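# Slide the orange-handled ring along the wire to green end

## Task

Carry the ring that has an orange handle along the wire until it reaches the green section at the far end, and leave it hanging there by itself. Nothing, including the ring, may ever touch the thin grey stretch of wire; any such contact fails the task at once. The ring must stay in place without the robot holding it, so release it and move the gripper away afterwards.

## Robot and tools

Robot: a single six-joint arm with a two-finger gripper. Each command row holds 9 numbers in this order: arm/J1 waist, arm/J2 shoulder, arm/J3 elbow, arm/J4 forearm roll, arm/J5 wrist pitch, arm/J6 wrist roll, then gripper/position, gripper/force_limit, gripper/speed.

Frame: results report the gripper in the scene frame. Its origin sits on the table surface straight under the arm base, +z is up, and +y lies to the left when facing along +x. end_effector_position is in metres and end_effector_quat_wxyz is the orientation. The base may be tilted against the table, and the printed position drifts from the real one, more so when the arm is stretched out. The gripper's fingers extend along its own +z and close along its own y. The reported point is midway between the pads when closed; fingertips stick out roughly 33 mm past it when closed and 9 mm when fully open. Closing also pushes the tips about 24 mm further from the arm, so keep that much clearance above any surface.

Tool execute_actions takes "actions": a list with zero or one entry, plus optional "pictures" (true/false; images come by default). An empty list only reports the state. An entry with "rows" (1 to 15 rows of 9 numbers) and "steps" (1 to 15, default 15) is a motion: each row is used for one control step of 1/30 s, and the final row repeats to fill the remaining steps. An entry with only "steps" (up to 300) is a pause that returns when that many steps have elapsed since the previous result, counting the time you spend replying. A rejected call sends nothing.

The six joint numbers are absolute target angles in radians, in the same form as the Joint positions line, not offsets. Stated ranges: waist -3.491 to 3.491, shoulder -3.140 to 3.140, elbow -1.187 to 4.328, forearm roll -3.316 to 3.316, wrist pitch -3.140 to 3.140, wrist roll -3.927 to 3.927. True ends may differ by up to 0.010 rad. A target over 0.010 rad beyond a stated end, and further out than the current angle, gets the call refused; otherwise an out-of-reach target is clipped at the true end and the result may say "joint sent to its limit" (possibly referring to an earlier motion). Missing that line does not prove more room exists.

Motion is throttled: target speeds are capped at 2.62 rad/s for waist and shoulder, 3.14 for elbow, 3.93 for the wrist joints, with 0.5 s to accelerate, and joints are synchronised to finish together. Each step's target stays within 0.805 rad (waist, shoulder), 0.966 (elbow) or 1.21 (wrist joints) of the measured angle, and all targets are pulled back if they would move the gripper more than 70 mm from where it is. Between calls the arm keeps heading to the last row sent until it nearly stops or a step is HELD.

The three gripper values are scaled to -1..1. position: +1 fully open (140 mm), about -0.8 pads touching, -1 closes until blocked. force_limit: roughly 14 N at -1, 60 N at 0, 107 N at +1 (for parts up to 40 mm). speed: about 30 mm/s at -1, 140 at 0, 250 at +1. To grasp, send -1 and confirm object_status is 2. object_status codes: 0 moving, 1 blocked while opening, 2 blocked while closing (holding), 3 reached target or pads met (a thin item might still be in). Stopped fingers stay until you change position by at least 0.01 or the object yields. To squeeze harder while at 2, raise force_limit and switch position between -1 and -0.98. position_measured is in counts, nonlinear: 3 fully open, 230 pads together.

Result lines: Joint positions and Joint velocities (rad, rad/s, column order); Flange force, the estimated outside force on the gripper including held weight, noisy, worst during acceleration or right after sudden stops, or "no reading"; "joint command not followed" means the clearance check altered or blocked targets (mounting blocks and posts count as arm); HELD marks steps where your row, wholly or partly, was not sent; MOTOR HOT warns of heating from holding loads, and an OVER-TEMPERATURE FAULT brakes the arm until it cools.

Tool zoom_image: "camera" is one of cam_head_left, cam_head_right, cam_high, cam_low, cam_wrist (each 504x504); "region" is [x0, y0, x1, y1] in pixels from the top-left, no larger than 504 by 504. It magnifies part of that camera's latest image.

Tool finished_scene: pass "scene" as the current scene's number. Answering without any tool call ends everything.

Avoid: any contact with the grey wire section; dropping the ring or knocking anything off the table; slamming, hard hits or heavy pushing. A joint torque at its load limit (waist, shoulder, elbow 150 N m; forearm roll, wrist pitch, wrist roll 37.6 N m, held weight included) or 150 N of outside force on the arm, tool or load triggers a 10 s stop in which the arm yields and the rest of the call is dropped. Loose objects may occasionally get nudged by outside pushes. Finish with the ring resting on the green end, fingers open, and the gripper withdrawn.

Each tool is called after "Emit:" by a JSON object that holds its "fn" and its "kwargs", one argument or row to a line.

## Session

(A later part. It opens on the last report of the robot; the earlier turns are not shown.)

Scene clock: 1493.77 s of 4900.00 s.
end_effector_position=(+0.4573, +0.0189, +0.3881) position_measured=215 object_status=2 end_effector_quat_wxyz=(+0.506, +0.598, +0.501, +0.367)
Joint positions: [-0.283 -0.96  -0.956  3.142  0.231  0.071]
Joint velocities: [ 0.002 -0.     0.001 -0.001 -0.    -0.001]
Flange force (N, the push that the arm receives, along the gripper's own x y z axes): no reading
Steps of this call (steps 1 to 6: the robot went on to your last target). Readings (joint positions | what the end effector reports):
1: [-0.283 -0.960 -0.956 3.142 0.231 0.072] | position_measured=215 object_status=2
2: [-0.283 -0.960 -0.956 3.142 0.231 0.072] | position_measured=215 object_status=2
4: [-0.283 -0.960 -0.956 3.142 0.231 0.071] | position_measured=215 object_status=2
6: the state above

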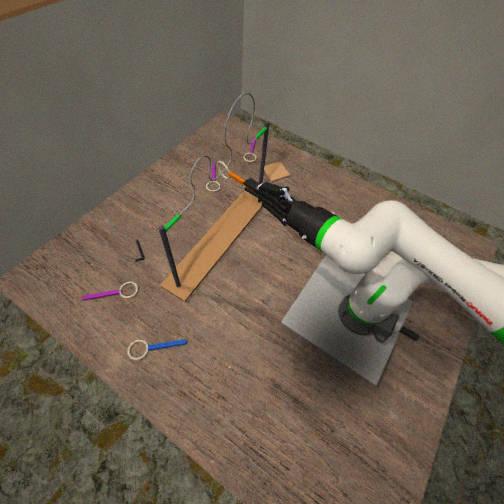

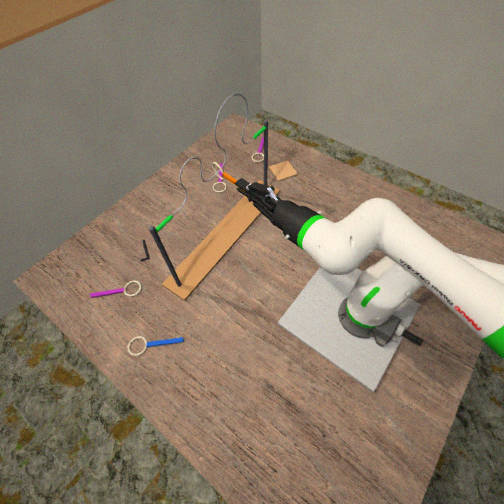

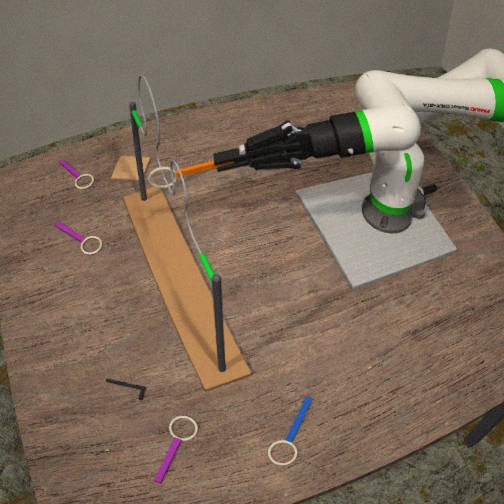

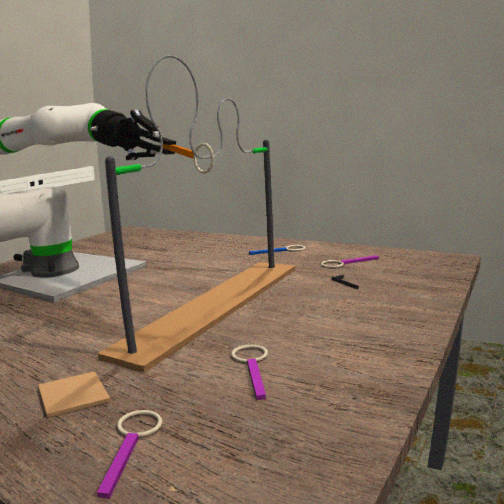

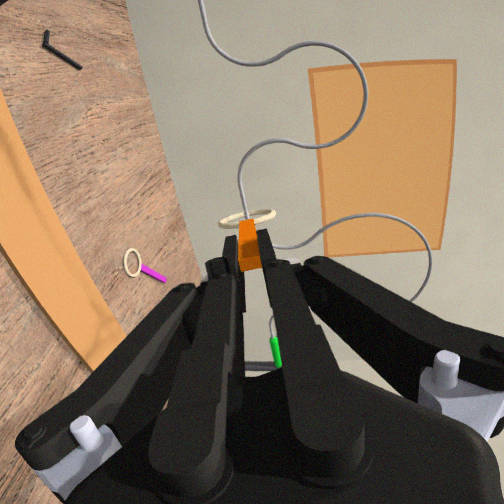

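Emit:
{"fn": "execute_actions", "kwargs": {
  "actions": [
    {"rows": [[-0.2128,-0.9756,-0.9607,3.1416,0.2418,0.0543,-1.0,0.5,-0.8]], "steps": 8}
  ],
  "pictures": false
}}

Emit:
{"fn": "execute_actions", "kwargs": {
  "actions": [
    {"rows": [[-0.1788,-0.9752,-0.9492,3.1416,0.2529,-0.4858,-1.0,0.5,-0.8]], "steps": 15}
  ],
  "pictures": false
}}

Emit:
{"fn": "execute_actions", "kwargs": {
  "actions": [
    {"rows": [[-0.1539,-0.9709,-0.9136,3.1416,0.2842,-1.0324,-1.0,0.5,-0.8]], "steps": 14}
  ],
  "pictures": false
}}

Emit:
{"fn": "execute_actions", "kwargs": {
  "actions": [
    {"rows": [[-0.1448,-0.9638,-0.8650,3.1416,0.3258,-1.5708,-1.0,0.5,-0.8]], "steps": 14}
  ],
  "pictures": false
}}

Emit:
{"fn": "execute_actions", "kwargs": {
  "actions": [
    {"rows": [[-0.1537,-0.9565,-0.8189,3.1416,0.3645,-1.85,-1.0,0.5,-0.8]], "steps": 11}
  ],
  "pictures": false
}}

Emit:
{"fn": "execute_actions", "kwargs": {
  "actions": [
    {"rows": [[-0.1625,-0.9448,-0.7634,3.1416,0.4083,-1.5708,-1.0,0.5,-0.8]], "steps": 15}
  ]
}}

Emit:
{"fn": "zoom_image", "kwargs": {
  "camera": "cam_wrist",
  "region": [182, 150, 302, 270]
}}

Emit:
{"fn": "zoom_image", "kwargs": {
  "camera": "cam_high",
  "region": [130, 130, 230, 230]
}}

Scene clock: 1567.20 s of 4900.00 s.
end_effector_position=(+0.4512, +0.0517, +0.3875) position_measured=215 object_status=2 end_effector_quat_wxyz=(+0.490, +0.584, +0.517, +0.389)
Joint positions: [-0.213 -0.976 -0.961  3.142  0.242  0.054]
Joint velocities: [ 0.016 -0.003 -0.001 -0.     0.003 -0.004]
Flange force (N, the push that the arm receives, along the gripper's own x y z axes): no reading
Steps of this call (steps 1 to 15: the robot went on to your last target; steps 16 to 90: nothing new was sent; then 70.17 s passed at rest; steps 91 to 98: all 8 steps of this action). Readings (joint positions | what the end effector reports):
91: [-0.282 -0.960 -0.956 3.142 0.231 0.071] | position_measured=215 object_status=2
92: [-0.278 -0.961 -0.956 3.142 0.231 0.070] | position_measured=215 object_status=2
94: [-0.252 -0.967 -0.958 3.142 0.235 0.064] | position_measured=215 object_status=2
98: the state above

Scene clock: 1567.70 s of 4900.00 s.
end_effector_position=(+0.4492, +0.0669, +0.3924) position_measured=215 object_status=2 end_effector_quat_wxyz=(+0.363, +0.693, +0.358, +0.510)
Joint positions: [-0.179 -0.975 -0.949  3.142  0.253 -0.475]
Joint velocities: [ 0.023  0.     0.006 -0.001  0.008 -0.376]
Flange force (N, the push that the arm receives, along the gripper's own x y z axes): no reading
Steps of this call (steps 1 to 15: all 15 steps of this action). Readings (joint positions | what the end effector reports):
1: [-0.213 -0.976 -0.961 3.142 0.242 0.053] | position_measured=215 object_status=2
2: [-0.212 -0.976 -0.961 3.142 0.242 0.046] | position_measured=215 object_status=2
4: [-0.210 -0.976 -0.959 3.142 0.243 0.006] | position_measured=215 object_status=2
8: [-0.198 -0.976 -0.955 3.142 0.247 -0.178] | position_measured=215 object_status=2
15: the state above

Scene clock: 1568.17 s of 4900.00 s.
end_effector_position=(+0.4477, +0.0780, +0.4067) position_measured=215 object_status=2 end_effector_quat_wxyz=(+0.207, +0.762, +0.170, +0.590)
Joint positions: [-0.155 -0.971 -0.915  3.142  0.283 -1.015]
Joint velocities: [ 0.024  0.005  0.036 -0.001  0.031 -0.492]
Flange force (N, the push that the arm receives, along the gripper's own x y z axes): no reading
Steps of this call (steps 1 to 14: all 14 steps of this action). Readings (joint positions | what the end effector reports):
1: [-0.179 -0.975 -0.949 3.142 0.253 -0.485] | position_measured=215 object_status=2
2: [-0.178 -0.975 -0.949 3.142 0.253 -0.499] | position_measured=215 object_status=2
4: [-0.176 -0.975 -0.946 3.142 0.256 -0.552] | position_measured=215 object_status=2
8: [-0.166 -0.973 -0.933 3.142 0.267 -0.760] | position_measured=215 object_status=2
14: the state above

Scene clock: 1568.63 s of 4900.00 s.
end_effector_position=(+0.4470, +0.0824, +0.4270) position_measured=215 object_status=2 end_effector_quat_wxyz=(+0.037, +0.779, -0.038, +0.624)
Joint positions: [-0.145 -0.964 -0.866  3.142  0.325 -1.559]
Joint velocities: [ 0.006  0.005  0.037  0.     0.031 -0.391]
Flange force (N, the push that the arm receives, along the gripper's own x y z axes): no reading
Steps of this call (steps 1 to 14: all 14 steps of this action). Readings (joint positions | what the end effector reports):
1: [-0.154 -0.971 -0.914 3.142 0.284 -1.029] | position_measured=215 object_status=2
2: [-0.154 -0.971 -0.912 3.142 0.285 -1.046] | position_measured=215 object_status=2
4: [-0.152 -0.970 -0.907 3.142 0.290 -1.105] | position_measured=215 object_status=2
8: [-0.148 -0.967 -0.888 3.142 0.306 -1.324] | position_measured=215 object_status=2
14: the state above

Scene clock: 1569.00 s of 4900.00 s.
end_effector_position=(+0.4473, +0.0786, +0.4464) position_measured=215 object_status=2 end_effector_quat_wxyz=(-0.050, +0.765, -0.152, +0.624)
Joint positions: [-0.154 -0.957 -0.819  3.142  0.364 -1.848]
Joint velocities: [-0.005  0.004  0.022  0.001  0.019 -0.126]
Flange force (N, the push that the arm receives, along the gripper's own x y z axes): no reading
Steps of this call (steps 1 to 11: all 11 steps of this action). Readings (joint positions | what the end effector reports):
1: [-0.145 -0.964 -0.865 3.142 0.326 -1.570] | position_measured=215 object_status=2
2: [-0.145 -0.964 -0.863 3.142 0.327 -1.583] | position_measured=215 object_status=2
4: [-0.146 -0.962 -0.856 3.142 0.334 -1.635] | position_measured=215 object_status=2
8: [-0.151 -0.958 -0.828 3.142 0.356 -1.796] | position_measured=215 object_status=2
11: the state above

Scene clock: 1569.50 s of 4900.00 s.
end_effector_position=(+0.4476, +0.0746, +0.4689) position_measured=215 object_status=2 end_effector_quat_wxyz=(+0.039, +0.779, -0.049, +0.624)
Joint positions: [-0.162 -0.945 -0.763  3.142  0.408 -1.571]
Joint velocities: [ 0.     0.     0.001 -0.002 -0.     0.002]
Flange force (N, the push that the arm receives, along the gripper's own x y z axes): no reading
Steps of this call (steps 1 to 15: all 15 steps of this action). Readings (joint positions | what the end effector reports):
1: [-0.154 -0.956 -0.819 3.142 0.365 -1.849] | position_measured=215 object_status=2
2: [-0.154 -0.956 -0.817 3.142 0.366 -1.842] | position_measured=215 object_status=2
4: [-0.155 -0.954 -0.809 3.142 0.372 -1.802] | position_measured=215 object_status=2
8: [-0.160 -0.948 -0.778 3.142 0.397 -1.643] | position_measured=215 object_status=2
15: the state above

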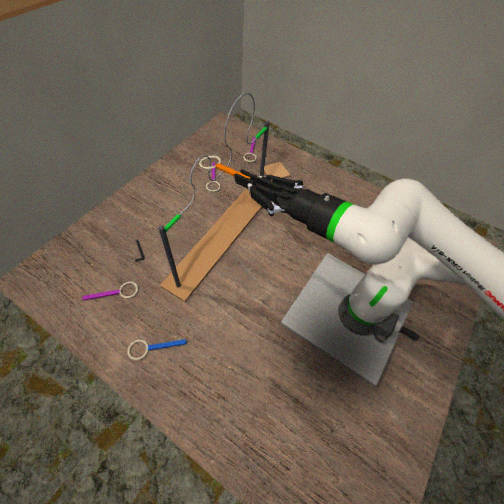

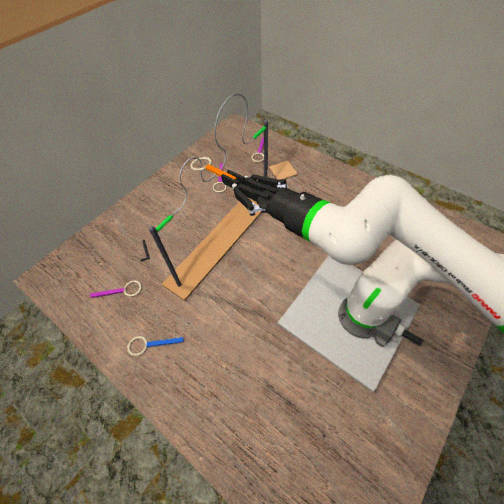

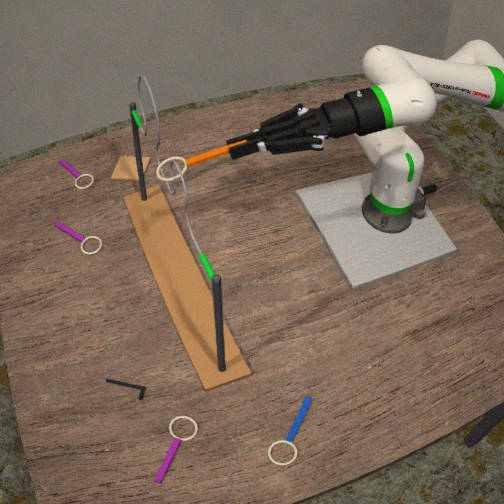

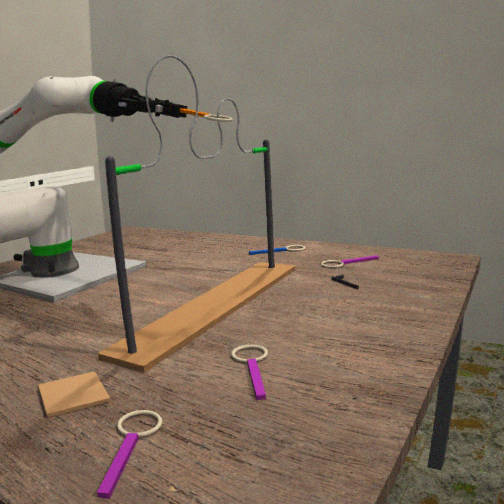

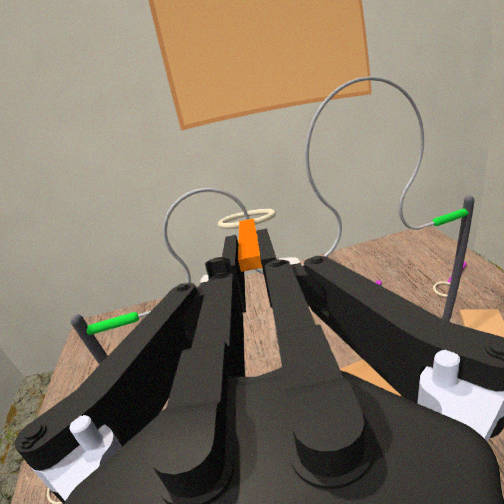

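Region (182, 150, 302, 270) of cam_wrist's 504x504 image, scaled by 4.200, with more detail than that image has.

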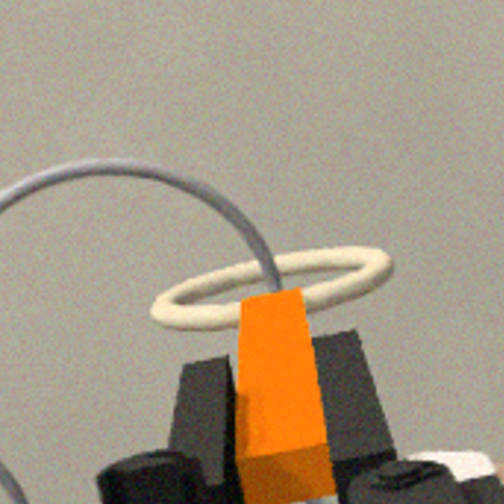

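Region (130, 130, 230, 230) of cam_high's 504x504 image, scaled by 5.040, with more detail than that image has.

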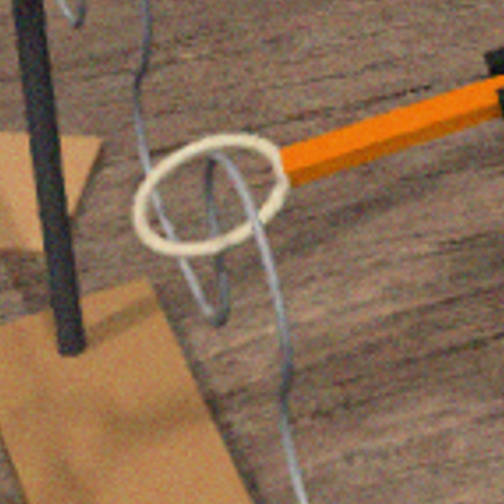

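Emit:
{"fn": "zoom_image", "kwargs": {
  "camera": "cam_wrist",
  "region": [70, 170, 250, 350]
}}

Region (70, 170, 250, 350) of cam_wrist's 504x504 image, scaled by 2.800, with more detail than that image has.

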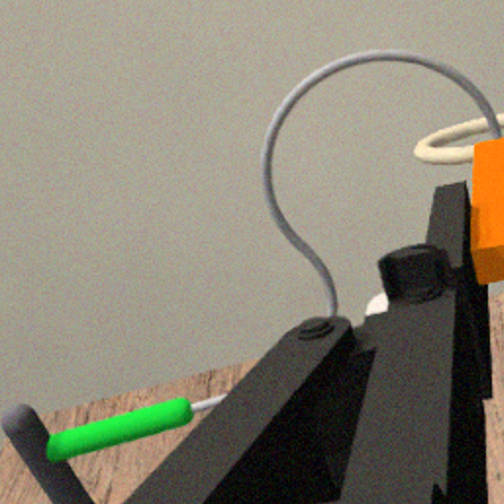

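Emit:
{"fn": "execute_actions", "kwargs": {
  "actions": [
    {"rows": [[-0.1528,-0.9284,-0.7081,3.1416,0.4472,-1.0325,-1.0,0.5,-0.8]], "steps": 14}
  ],
  "pictures": false
}}

Emit:
{"fn": "execute_actions", "kwargs": {
  "actions": [
    {"rows": [[-0.1239,-0.9130,-0.6641,3.1416,0.4758,-0.4914,-1.0,0.5,-0.8]], "steps": 14}
  ],
  "pictures": false
}}

Emit:
{"fn": "execute_actions", "kwargs": {
  "actions": [
    {"rows": [[-0.0846,-0.9018,-0.6467,3.1416,0.4821,0.0246,-1.0,0.5,-0.8]], "steps": 14}
  ],
  "pictures": false
}}

Emit:
{"fn": "execute_actions", "kwargs": {
  "actions": [
    {"rows": [[-0.0450,-0.8956,-0.6601,3.1416,0.4624,0.5253,-1.0,0.5,-0.8]], "steps": 14}
  ],
  "pictures": false
}}

Emit:
{"fn": "execute_actions", "kwargs": {
  "actions": [
    {"rows": [[-0.0163,-0.8984,-0.7013,3.1416,0.4241,1.0386,-1.0,0.5,-0.8]], "steps": 14}
  ],
  "pictures": false
}}

Emit:
{"fn": "execute_actions", "kwargs": {
  "actions": [
    {"rows": [[-0.0059,-0.9079,-0.7585,3.1416,0.3763,1.5708,-1.0,0.5,-0.8]], "steps": 15}
  ],
  "pictures": false
}}

Emit:
{"fn": "execute_actions", "kwargs": {
  "actions": [
    {"steps": 5}
  ]
}}

Emit:
{"fn": "zoom_image", "kwargs": {
  "camera": "cam_wrist",
  "region": [182, 150, 302, 270]
}}

Emit:
{"fn": "zoom_image", "kwargs": {
  "camera": "cam_high",
  "region": [140, 150, 240, 250]
}}

Scene clock: 1628.70 s of 4900.00 s.
end_effector_position=(+0.4474, +0.0786, +0.4897) position_measured=215 object_status=2 end_effector_quat_wxyz=(+0.193, +0.765, +0.153, +0.595)
Joint positions: [-0.153 -0.929 -0.711  3.142  0.445 -1.06 ]
Joint velocities: [ 0.014  0.02   0.064 -0.     0.045  0.625]
Flange force (N, the push that the arm receives, along the gripper's own x y z axes): no reading
Steps of this call (steps 1 to 15: the robot went on to your last target; steps 16 to 90: nothing new was sent; then 55.73 s passed at rest; steps 91 to 104: all 14 steps of this action). Readings (joint positions | what the end effector reports):
91: [-0.163 -0.945 -0.763 3.142 0.408 -1.570] | position_measured=215 object_status=2
92: [-0.163 -0.945 -0.763 3.142 0.409 -1.563] | position_measured=215 object_status=2
94: [-0.162 -0.943 -0.759 3.142 0.412 -1.523] | position_measured=215 object_status=2
98: [-0.159 -0.938 -0.740 3.142 0.425 -1.338] | position_measured=215 object_status=2
104: the state above

Scene clock: 1629.17 s of 4900.00 s.
end_effector_position=(+0.4458, +0.0916, +0.5075) position_measured=215 object_status=2 end_effector_quat_wxyz=(+0.342, +0.688, +0.369, +0.523)
Joint positions: [-0.124 -0.913 -0.665  3.142  0.475 -0.5  ]
Joint velocities: [ 0.021  0.009  0.025 -0.     0.016  0.323]
Flange force (N, the push that the arm receives, along the gripper's own x y z axes): no reading
Steps of this call (steps 1 to 14: all 14 steps of this action). Readings (joint positions | what the end effector reports):
1: [-0.153 -0.929 -0.709 3.142 0.447 -1.041] | position_measured=215 object_status=2
2: [-0.152 -0.928 -0.707 3.142 0.448 -1.020] | position_measured=215 object_status=2
4: [-0.150 -0.926 -0.701 3.142 0.452 -0.953] | position_measured=215 object_status=2
8: [-0.139 -0.919 -0.682 3.142 0.465 -0.721] | position_measured=215 object_status=2
14: the state above

Scene clock: 1629.63 s of 4900.00 s.
end_effector_position=(+0.4440, +0.1089, +0.5137) position_measured=215 object_status=2 end_effector_quat_wxyz=(+0.456, +0.562, +0.542, +0.429)
Joint positions: [-0.086 -0.902 -0.647  3.142  0.482  0.012]
Joint velocities: [0.032 0.009 0.013 0.002 0.004 0.416]
Flange force (N, the push that the arm receives, along the gripper's own x y z axes): no reading
Steps of this call (steps 1 to 14: all 14 steps of this action). Readings (joint positions | what the end effector reports):
1: [-0.124 -0.913 -0.664 3.142 0.476 -0.491] | position_measured=215 object_status=2
2: [-0.123 -0.913 -0.664 3.142 0.476 -0.479] | position_measured=215 object_status=2
4: [-0.119 -0.912 -0.662 3.142 0.477 -0.430] | position_measured=215 object_status=2
8: [-0.104 -0.907 -0.655 3.142 0.480 -0.228] | position_measured=215 object_status=2
14: the state above

Scene clock: 1630.10 s of 4900.00 s.
end_effector_position=(+0.4429, +0.1266, +0.5077) position_measured=215 object_status=2 end_effector_quat_wxyz=(+0.542, +0.395, +0.673, +0.312)
Joint positions: [-0.046 -0.896 -0.66   3.142  0.463  0.518]
Joint velocities: [ 0.023  0.004 -0.004  0.001 -0.012  0.299]
Flange force (N, the push that the arm receives, along the gripper's own x y z axes): no reading
Steps of this call (steps 1 to 14: all 14 steps of this action). Readings (joint positions | what the end effector reports):
1: [-0.085 -0.902 -0.647 3.142 0.482 0.023] | position_measured=215 object_status=2
2: [-0.084 -0.902 -0.647 3.142 0.482 0.038] | position_measured=215 object_status=2
4: [-0.079 -0.901 -0.650 3.142 0.480 0.092] | position_measured=215 object_status=2
8: [-0.063 -0.898 -0.656 3.142 0.472 0.302] | position_measured=215 object_status=2
14: the state above

Scene clock: 1630.57 s of 4900.00 s.
end_effector_position=(+0.4421, +0.1394, +0.4911) position_measured=215 object_status=2 end_effector_quat_wxyz=(+0.601, +0.202, +0.754, +0.174)
Joint positions: [-0.017 -0.898 -0.7    3.142  0.425  1.025]
Joint velocities: [ 0.024 -0.003 -0.038 -0.001 -0.033  0.426]
Flange force (N, the push that the arm receives, along the gripper's own x y z axes): no reading
Steps of this call (steps 1 to 14: all 14 steps of this action). Readings (joint positions | what the end effector reports):
1: [-0.045 -0.896 -0.660 3.142 0.462 0.526] | position_measured=215 object_status=2
2: [-0.044 -0.896 -0.661 3.142 0.462 0.537] | position_measured=215 object_status=2
4: [-0.041 -0.896 -0.664 3.142 0.458 0.585] | position_measured=215 object_status=2
8: [-0.030 -0.897 -0.679 3.142 0.444 0.784] | position_measured=215 object_status=2
14: the state above

Scene clock: 1631.07 s of 4900.00 s.
end_effector_position=(+0.4419, +0.1443, +0.4675) position_measured=215 object_status=2 end_effector_quat_wxyz=(+0.625, -0.011, +0.780, +0.010)
Joint positions: [-0.006 -0.908 -0.758  3.142  0.377  1.568]
Joint velocities: [ 0.001 -0.003 -0.017  0.    -0.014  0.153]
Flange force (N, the push that the arm receives, along the gripper's own x y z axes): no reading
Steps of this call (steps 1 to 15: all 15 steps of this action). Readings (joint positions | what the end effector reports):
1: [-0.016 -0.898 -0.701 3.142 0.424 1.037] | position_measured=215 object_status=2
2: [-0.016 -0.899 -0.703 3.142 0.423 1.052] | position_measured=215 object_status=2
4: [-0.014 -0.899 -0.708 3.142 0.418 1.107] | position_measured=215 object_status=2
8: [-0.010 -0.903 -0.731 3.142 0.399 1.320] | position_measured=215 object_status=2
15: the state above

Scene clock: 1631.23 s of 4900.00 s.
end_effector_position=(+0.4419, +0.1443, +0.4674) position_measured=215 object_status=2 end_effector_quat_wxyz=(+0.625, -0.013, +0.780, +0.009)
Joint positions: [-0.006 -0.908 -0.758  3.142  0.376  1.571]
Joint velocities: [-0.001  0.    -0.001  0.001  0.     0.001]
Flange force (N, the push that the arm receives, along the gripper's own x y z axes): no reading
Steps of this call (steps 1 to 5: the robot went on to your last target). Readings (joint positions | what the end effector reports):
1: [-0.006 -0.908 -0.758 3.142 0.376 1.570] | position_measured=215 object_status=2
2: [-0.006 -0.908 -0.758 3.142 0.376 1.570] | position_measured=215 object_status=2
4: [-0.006 -0.908 -0.758 3.142 0.376 1.571] | position_measured=215 object_status=2
5: the state above

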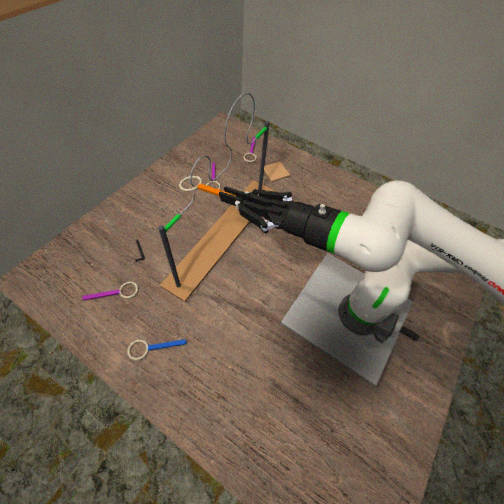

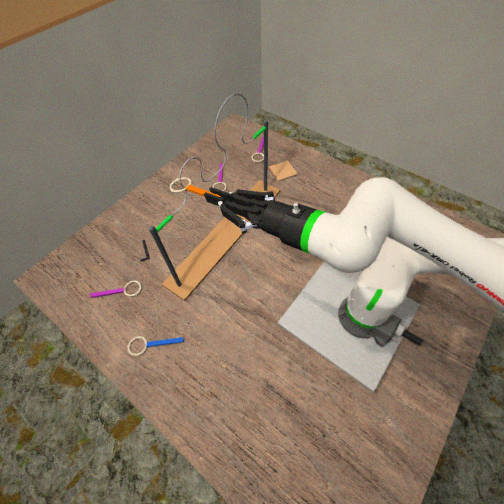

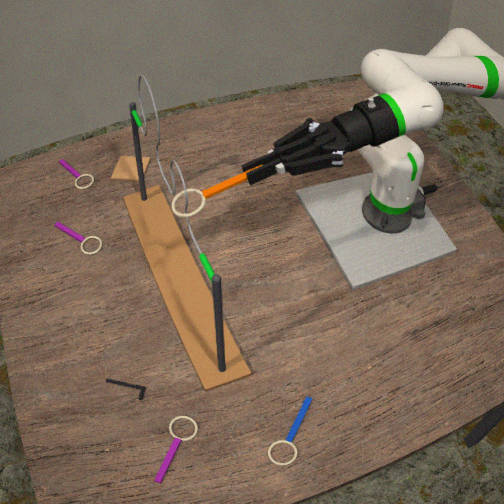

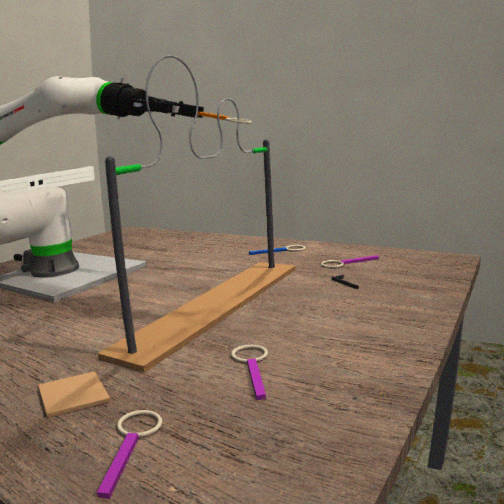

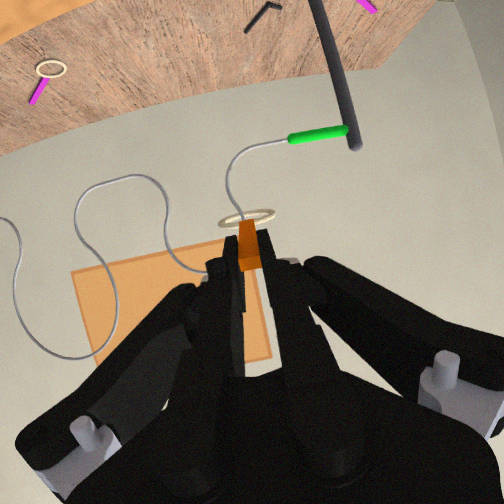

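Region (182, 150, 302, 270) of cam_wrist's 504x504 image, scaled by 4.200, with more detail than that image has.

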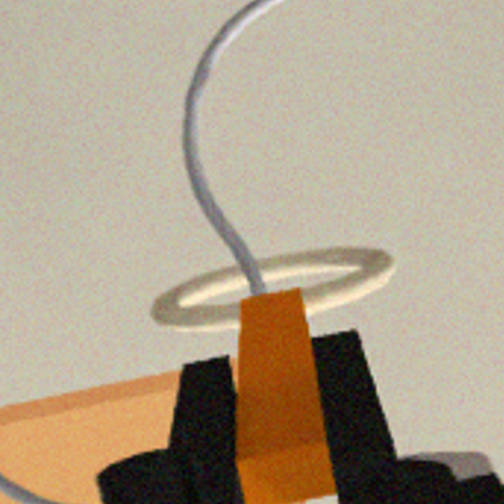

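Region (140, 150, 240, 250) of cam_high's 504x504 image, scaled by 5.040, with more detail than that image has.

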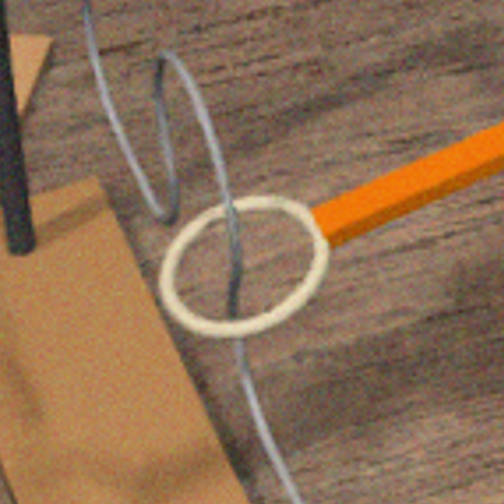

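Emit:
{"fn": "zoom_image", "kwargs": {
  "camera": "cam_wrist",
  "region": [215, 100, 375, 230]
}}

Region (215, 100, 375, 230) of cam_wrist's 504x504 image, scaled by 3.150, with more detail than that image has; it fills the top 410 rows of this view, and the rest is white.

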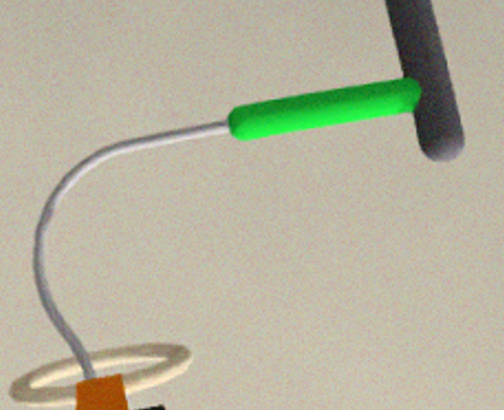

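Emit:
{"fn": "execute_actions", "kwargs": {
  "actions": [
    {"rows": [[-0.0235,-0.9177,-0.7996,3.1416,0.3450,1.85,-1.0,0.5,-0.8]], "steps": 11}
  ],
  "pictures": false
}}

Emit:
{"fn": "execute_actions", "kwargs": {
  "actions": [
    {"rows": [[-0.0324,-0.9283,-0.8512,3.1416,0.3040,1.5708,-1.0,0.5,-0.8]], "steps": 11}
  ],
  "pictures": false
}}

Emit:
{"fn": "execute_actions", "kwargs": {
  "actions": [
    {"rows": [[-0.0233,-0.9290,-0.8996,3.1416,0.2564,1.0392,-1.0,0.5,-0.8]], "steps": 14}
  ],
  "pictures": false
}}

Emit:
{"fn": "execute_actions", "kwargs": {
  "actions": [
    {"rows": [[0.0022,-0.9184,-0.9324,3.1416,0.2129,0.5163,-1.0,0.5,-0.8]], "steps": 14}
  ],
  "pictures": false
}}

Emit:
{"fn": "execute_actions", "kwargs": {
  "actions": [
    {"rows": [[0.0368,-0.8976,-0.9402,3.1416,0.1842,-0.0028,-1.0,0.5,-0.8]], "steps": 15}
  ],
  "pictures": false
}}

Emit:
{"fn": "execute_actions", "kwargs": {
  "actions": [
    {"steps": 5}
  ]
}}

Emit:
{"fn": "zoom_image", "kwargs": {
  "camera": "cam_wrist",
  "region": [182, 150, 302, 270]
}}

Emit:
{"fn": "zoom_image", "kwargs": {
  "camera": "cam_high",
  "region": [150, 190, 250, 290]
}}

Scene clock: 1684.47 s of 4900.00 s.
end_effector_position=(+0.4438, +0.1366, +0.4512) position_measured=215 object_status=2 end_effector_quat_wxyz=(+0.620, -0.112, +0.772, -0.081)
Joint positions: [-0.023 -0.917 -0.799  3.142  0.346  1.844]
Joint velocities: [-0.017 -0.009 -0.04   0.    -0.03   0.268]
Flange force (N, the push that the arm receives, along the gripper's own x y z axes): no reading
Steps of this call (steps 1 to 15: the robot went on to your last target; steps 16 to 90: nothing new was sent; then 49.87 s passed at rest; steps 91 to 101: all 11 steps of this action). Readings (joint positions | what the end effector reports):
91: [-0.006 -0.908 -0.759 3.142 0.376 1.572] | position_measured=215 object_status=2
92: [-0.006 -0.908 -0.760 3.142 0.375 1.579] | position_measured=215 object_status=2
94: [-0.008 -0.910 -0.766 3.142 0.371 1.619] | position_measured=215 object_status=2
98: [-0.019 -0.915 -0.789 3.142 0.353 1.778] | position_measured=215 object_status=2
101: the state above

Scene clock: 1684.83 s of 4900.00 s.
end_effector_position=(+0.4443, +0.1325, +0.4303) position_measured=215 object_status=2 end_effector_quat_wxyz=(+0.625, -0.006, +0.780, -0.002)
Joint positions: [-0.032 -0.928 -0.85   3.142  0.305  1.58 ]
Joint velocities: [-0.008 -0.01  -0.049  0.001 -0.039 -0.349]
Flange force (N, the push that the arm receives, along the gripper's own x y z axes): no reading
Steps of this call (steps 1 to 11: all 11 steps of this action). Readings (joint positions | what the end effector reports):
1: [-0.023 -0.918 -0.800 3.142 0.345 1.849] | position_measured=215 object_status=2
2: [-0.024 -0.918 -0.802 3.142 0.343 1.845] | position_measured=215 object_status=2
4: [-0.026 -0.920 -0.811 3.142 0.336 1.811] | position_measured=215 object_status=2
8: [-0.030 -0.926 -0.839 3.142 0.314 1.654] | position_measured=215 object_status=2
11: the state above

Scene clock: 1685.30 s of 4900.00 s.
end_effector_position=(+0.4442, +0.1364, +0.4097) position_measured=215 object_status=2 end_effector_quat_wxyz=(+0.604, +0.194, +0.756, +0.164)
Joint positions: [-0.024 -0.929 -0.898  3.142  0.258  1.054]
Joint velocities: [ 0.009 -0.    -0.04   0.001 -0.04  -0.453]
Flange force (N, the push that the arm receives, along the gripper's own x y z axes): no reading
Steps of this call (steps 1 to 14: all 14 steps of this action). Readings (joint positions | what the end effector reports):
1: [-0.032 -0.928 -0.851 3.142 0.304 1.571] | position_measured=215 object_status=2
2: [-0.032 -0.928 -0.852 3.142 0.303 1.558] | position_measured=215 object_status=2
4: [-0.032 -0.929 -0.857 3.142 0.298 1.507] | position_measured=215 object_status=2
8: [-0.028 -0.929 -0.876 3.142 0.280 1.301] | position_measured=215 object_status=2
14: the state above

Scene clock: 1685.77 s of 4900.00 s.
end_effector_position=(+0.4434, +0.1477, +0.3942) position_measured=215 object_status=2 end_effector_quat_wxyz=(+0.536, +0.376, +0.684, +0.322)
Joint positions: [ 0.002 -0.919 -0.932  3.142  0.214  0.526]
Joint velocities: [ 0.018  0.008 -0.022 -0.    -0.03  -0.359]
Flange force (N, the push that the arm receives, along the gripper's own x y z axes): no reading
Steps of this call (steps 1 to 14: all 14 steps of this action). Readings (joint positions | what the end effector reports):
1: [-0.023 -0.929 -0.899 3.142 0.257 1.041] | position_measured=215 object_status=2
2: [-0.023 -0.929 -0.901 3.142 0.255 1.026] | position_measured=215 object_status=2
4: [-0.021 -0.928 -0.904 3.142 0.250 0.969] | position_measured=215 object_status=2
8: [-0.011 -0.923 -0.918 3.142 0.233 0.755] | position_measured=215 object_status=2
14: the state above

Scene clock: 1686.27 s of 4900.00 s.
end_effector_position=(+0.4430, +0.1636, +0.3884) position_measured=215 object_status=2 end_effector_quat_wxyz=(+0.426, +0.531, +0.572, +0.458)
Joint positions: [ 0.037 -0.898 -0.94   3.142  0.184 -0.   ]
Joint velocities: [ 0.009  0.006 -0.002 -0.002 -0.008 -0.146]
Flange force (N, the push that the arm receives, along the gripper's own x y z axes): no reading
Steps of this call (steps 1 to 15: all 15 steps of this action). Readings (joint positions | what the end effector reports):
1: [0.002 -0.918 -0.932 3.142 0.213 0.517] | position_measured=215 object_status=2
2: [0.003 -0.918 -0.933 3.142 0.212 0.503] | position_measured=215 object_status=2
4: [0.006 -0.916 -0.934 3.142 0.209 0.452] | position_measured=215 object_status=2
8: [0.020 -0.908 -0.937 3.142 0.197 0.246] | position_measured=215 object_status=2
15: the state above

Scene clock: 1686.43 s of 4900.00 s.
end_effector_position=(+0.4430, +0.1637, +0.3884) position_measured=215 object_status=2 end_effector_quat_wxyz=(+0.425, +0.531, +0.571, +0.459)
Joint positions: [ 0.037 -0.898 -0.94   3.142  0.184 -0.003]
Joint velocities: [-0.    -0.     0.     0.     0.    -0.001]
Flange force (N, the push that the arm receives, along the gripper's own x y z axes): no reading
Steps of this call (steps 1 to 5: the robot went on to your last target). Readings (joint positions | what the end effector reports):
1: [0.037 -0.898 -0.940 3.142 0.184 -0.002] | position_measured=215 object_status=2
2: [0.037 -0.898 -0.940 3.142 0.184 -0.002] | position_measured=215 object_status=2
4: [0.037 -0.898 -0.940 3.142 0.184 -0.003] | position_measured=215 object_status=2
5: the state above

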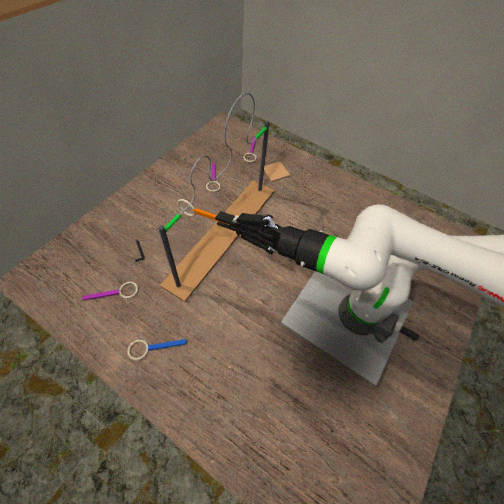

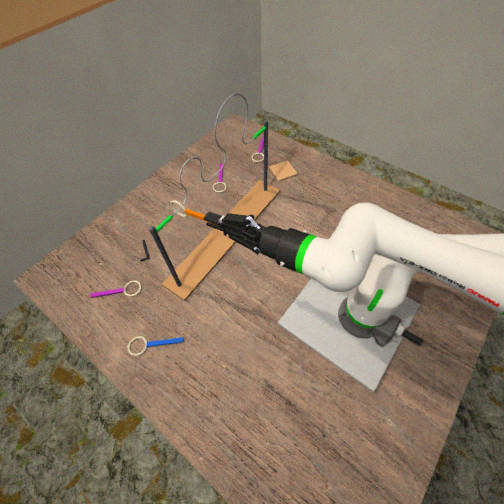

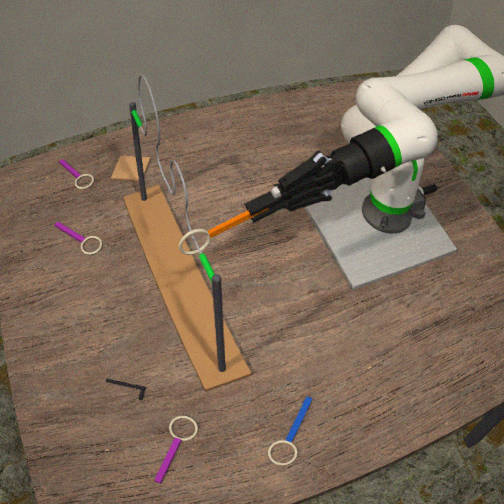

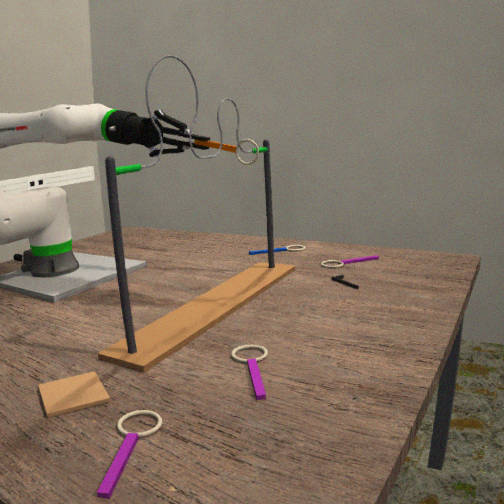

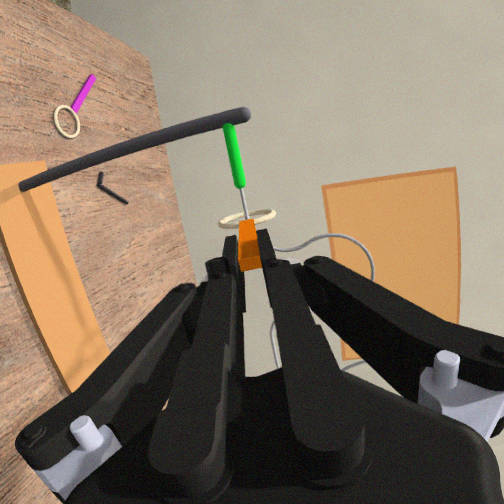

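Region (182, 150, 302, 270) of cam_wrist's 504x504 image, scaled by 4.200, with more detail than that image has.

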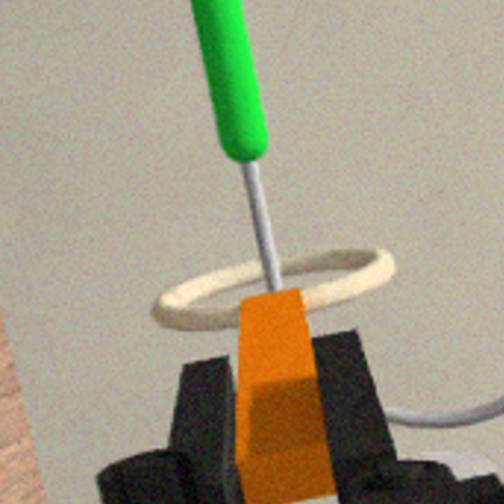

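Region (150, 190, 250, 290) of cam_high's 504x504 image, scaled by 5.040, with more detail than that image has.

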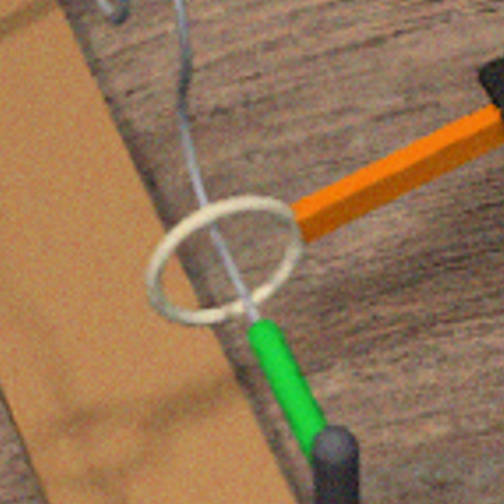

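Emit:
{"fn": "execute_actions", "kwargs": {
  "actions": [
    {"rows": [[0.1600,-0.8116,-0.9167,3.1416,0.1218,0.0,-1.0,0.5,-0.8]], "steps": 15}
  ]
}}

Emit:
{"fn": "zoom_image", "kwargs": {
  "camera": "cam_wrist",
  "region": [182, 150, 302, 270]
}}

Emit:
{"fn": "zoom_image", "kwargs": {
  "camera": "cam_high",
  "region": [160, 220, 260, 320]
}}

Emit:
{"fn": "zoom_image", "kwargs": {
  "camera": "cam_low",
  "region": [215, 110, 295, 190]
}}

Scene clock: 1737.73 s of 4900.00 s.
end_effector_position=(+0.4403, +0.2213, +0.3881) position_measured=215 object_status=2 end_effector_quat_wxyz=(+0.397, +0.494, +0.604, +0.483)
Joint positions: [ 0.16  -0.812 -0.917  3.142  0.122 -0.   ]
Joint velocities: [-0.     0.     0.     0.001 -0.     0.   ]
Flange force (N, the push that the arm receives, along the gripper's own x y z axes): no reading
Steps of this call (steps 1 to 15: the robot went on to your last target; steps 16 to 90: nothing new was sent; then 47.80 s passed at rest; steps 91 to 105: all 15 steps of this action). Readings (joint positions | what the end effector reports):
91: [0.037 -0.897 -0.940 3.142 0.184 -0.003] | position_measured=215 object_status=2
92: [0.042 -0.894 -0.939 3.142 0.181 -0.003] | position_measured=215 object_status=2
94: [0.069 -0.875 -0.934 3.142 0.168 -0.002] | position_measured=215 object_status=2
98: [0.149 -0.820 -0.919 3.142 0.128 -0.000] | position_measured=215 object_status=2
105: the state above

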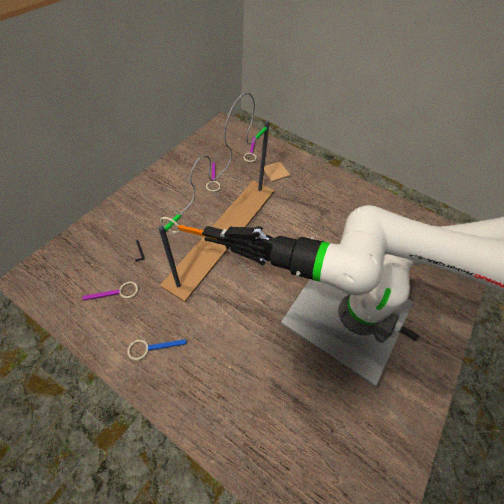

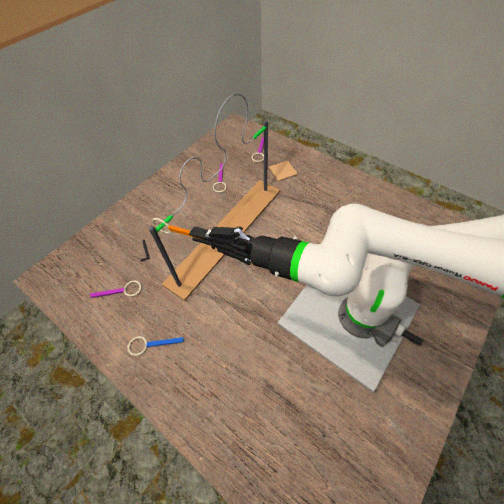

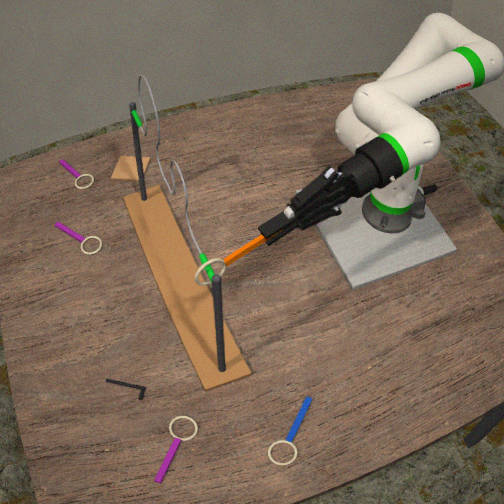

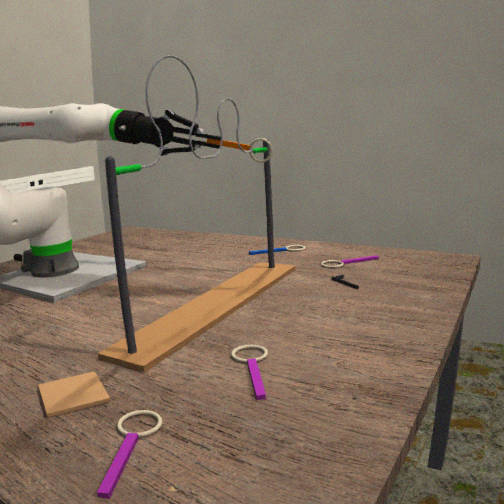

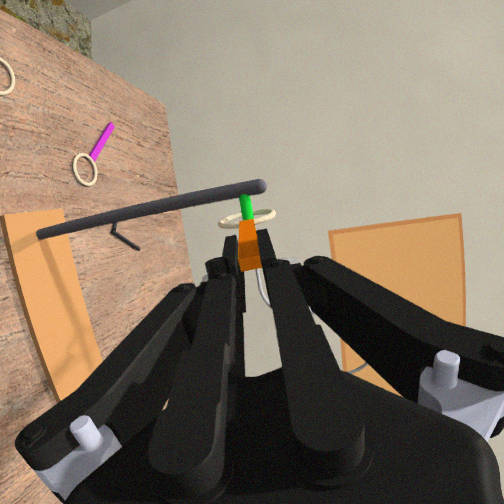

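Region (182, 150, 302, 270) of cam_wrist's 504x504 image, scaled by 4.200, with more detail than that image has.

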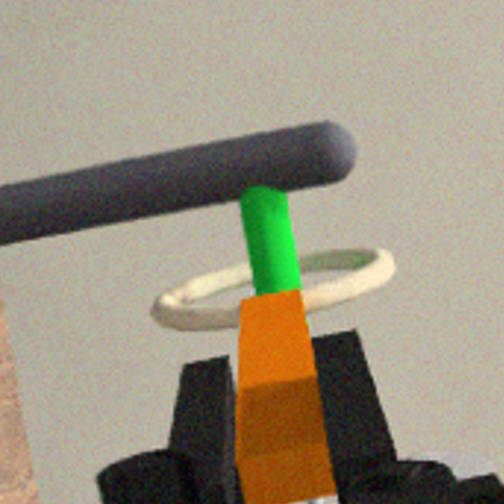

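Region (160, 220, 260, 320) of cam_high's 504x504 image, scaled by 5.040, with more detail than that image has.

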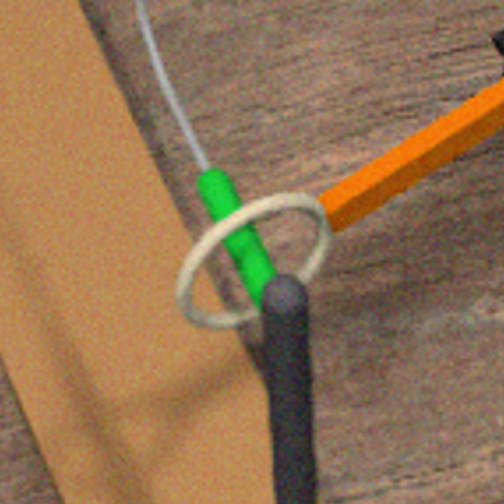

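Region (215, 110, 295, 190) of cam_low's 504x504 image, scaled by 6.300, with more detail than that image has.

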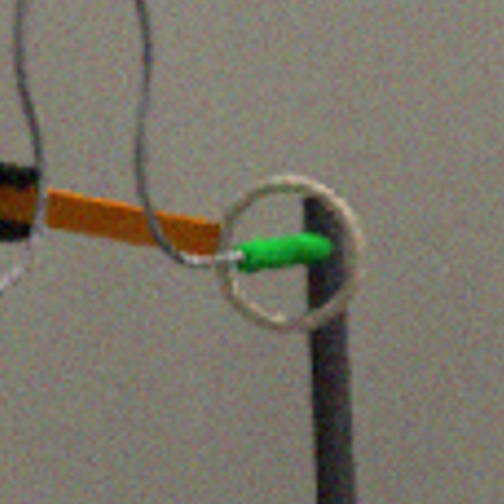

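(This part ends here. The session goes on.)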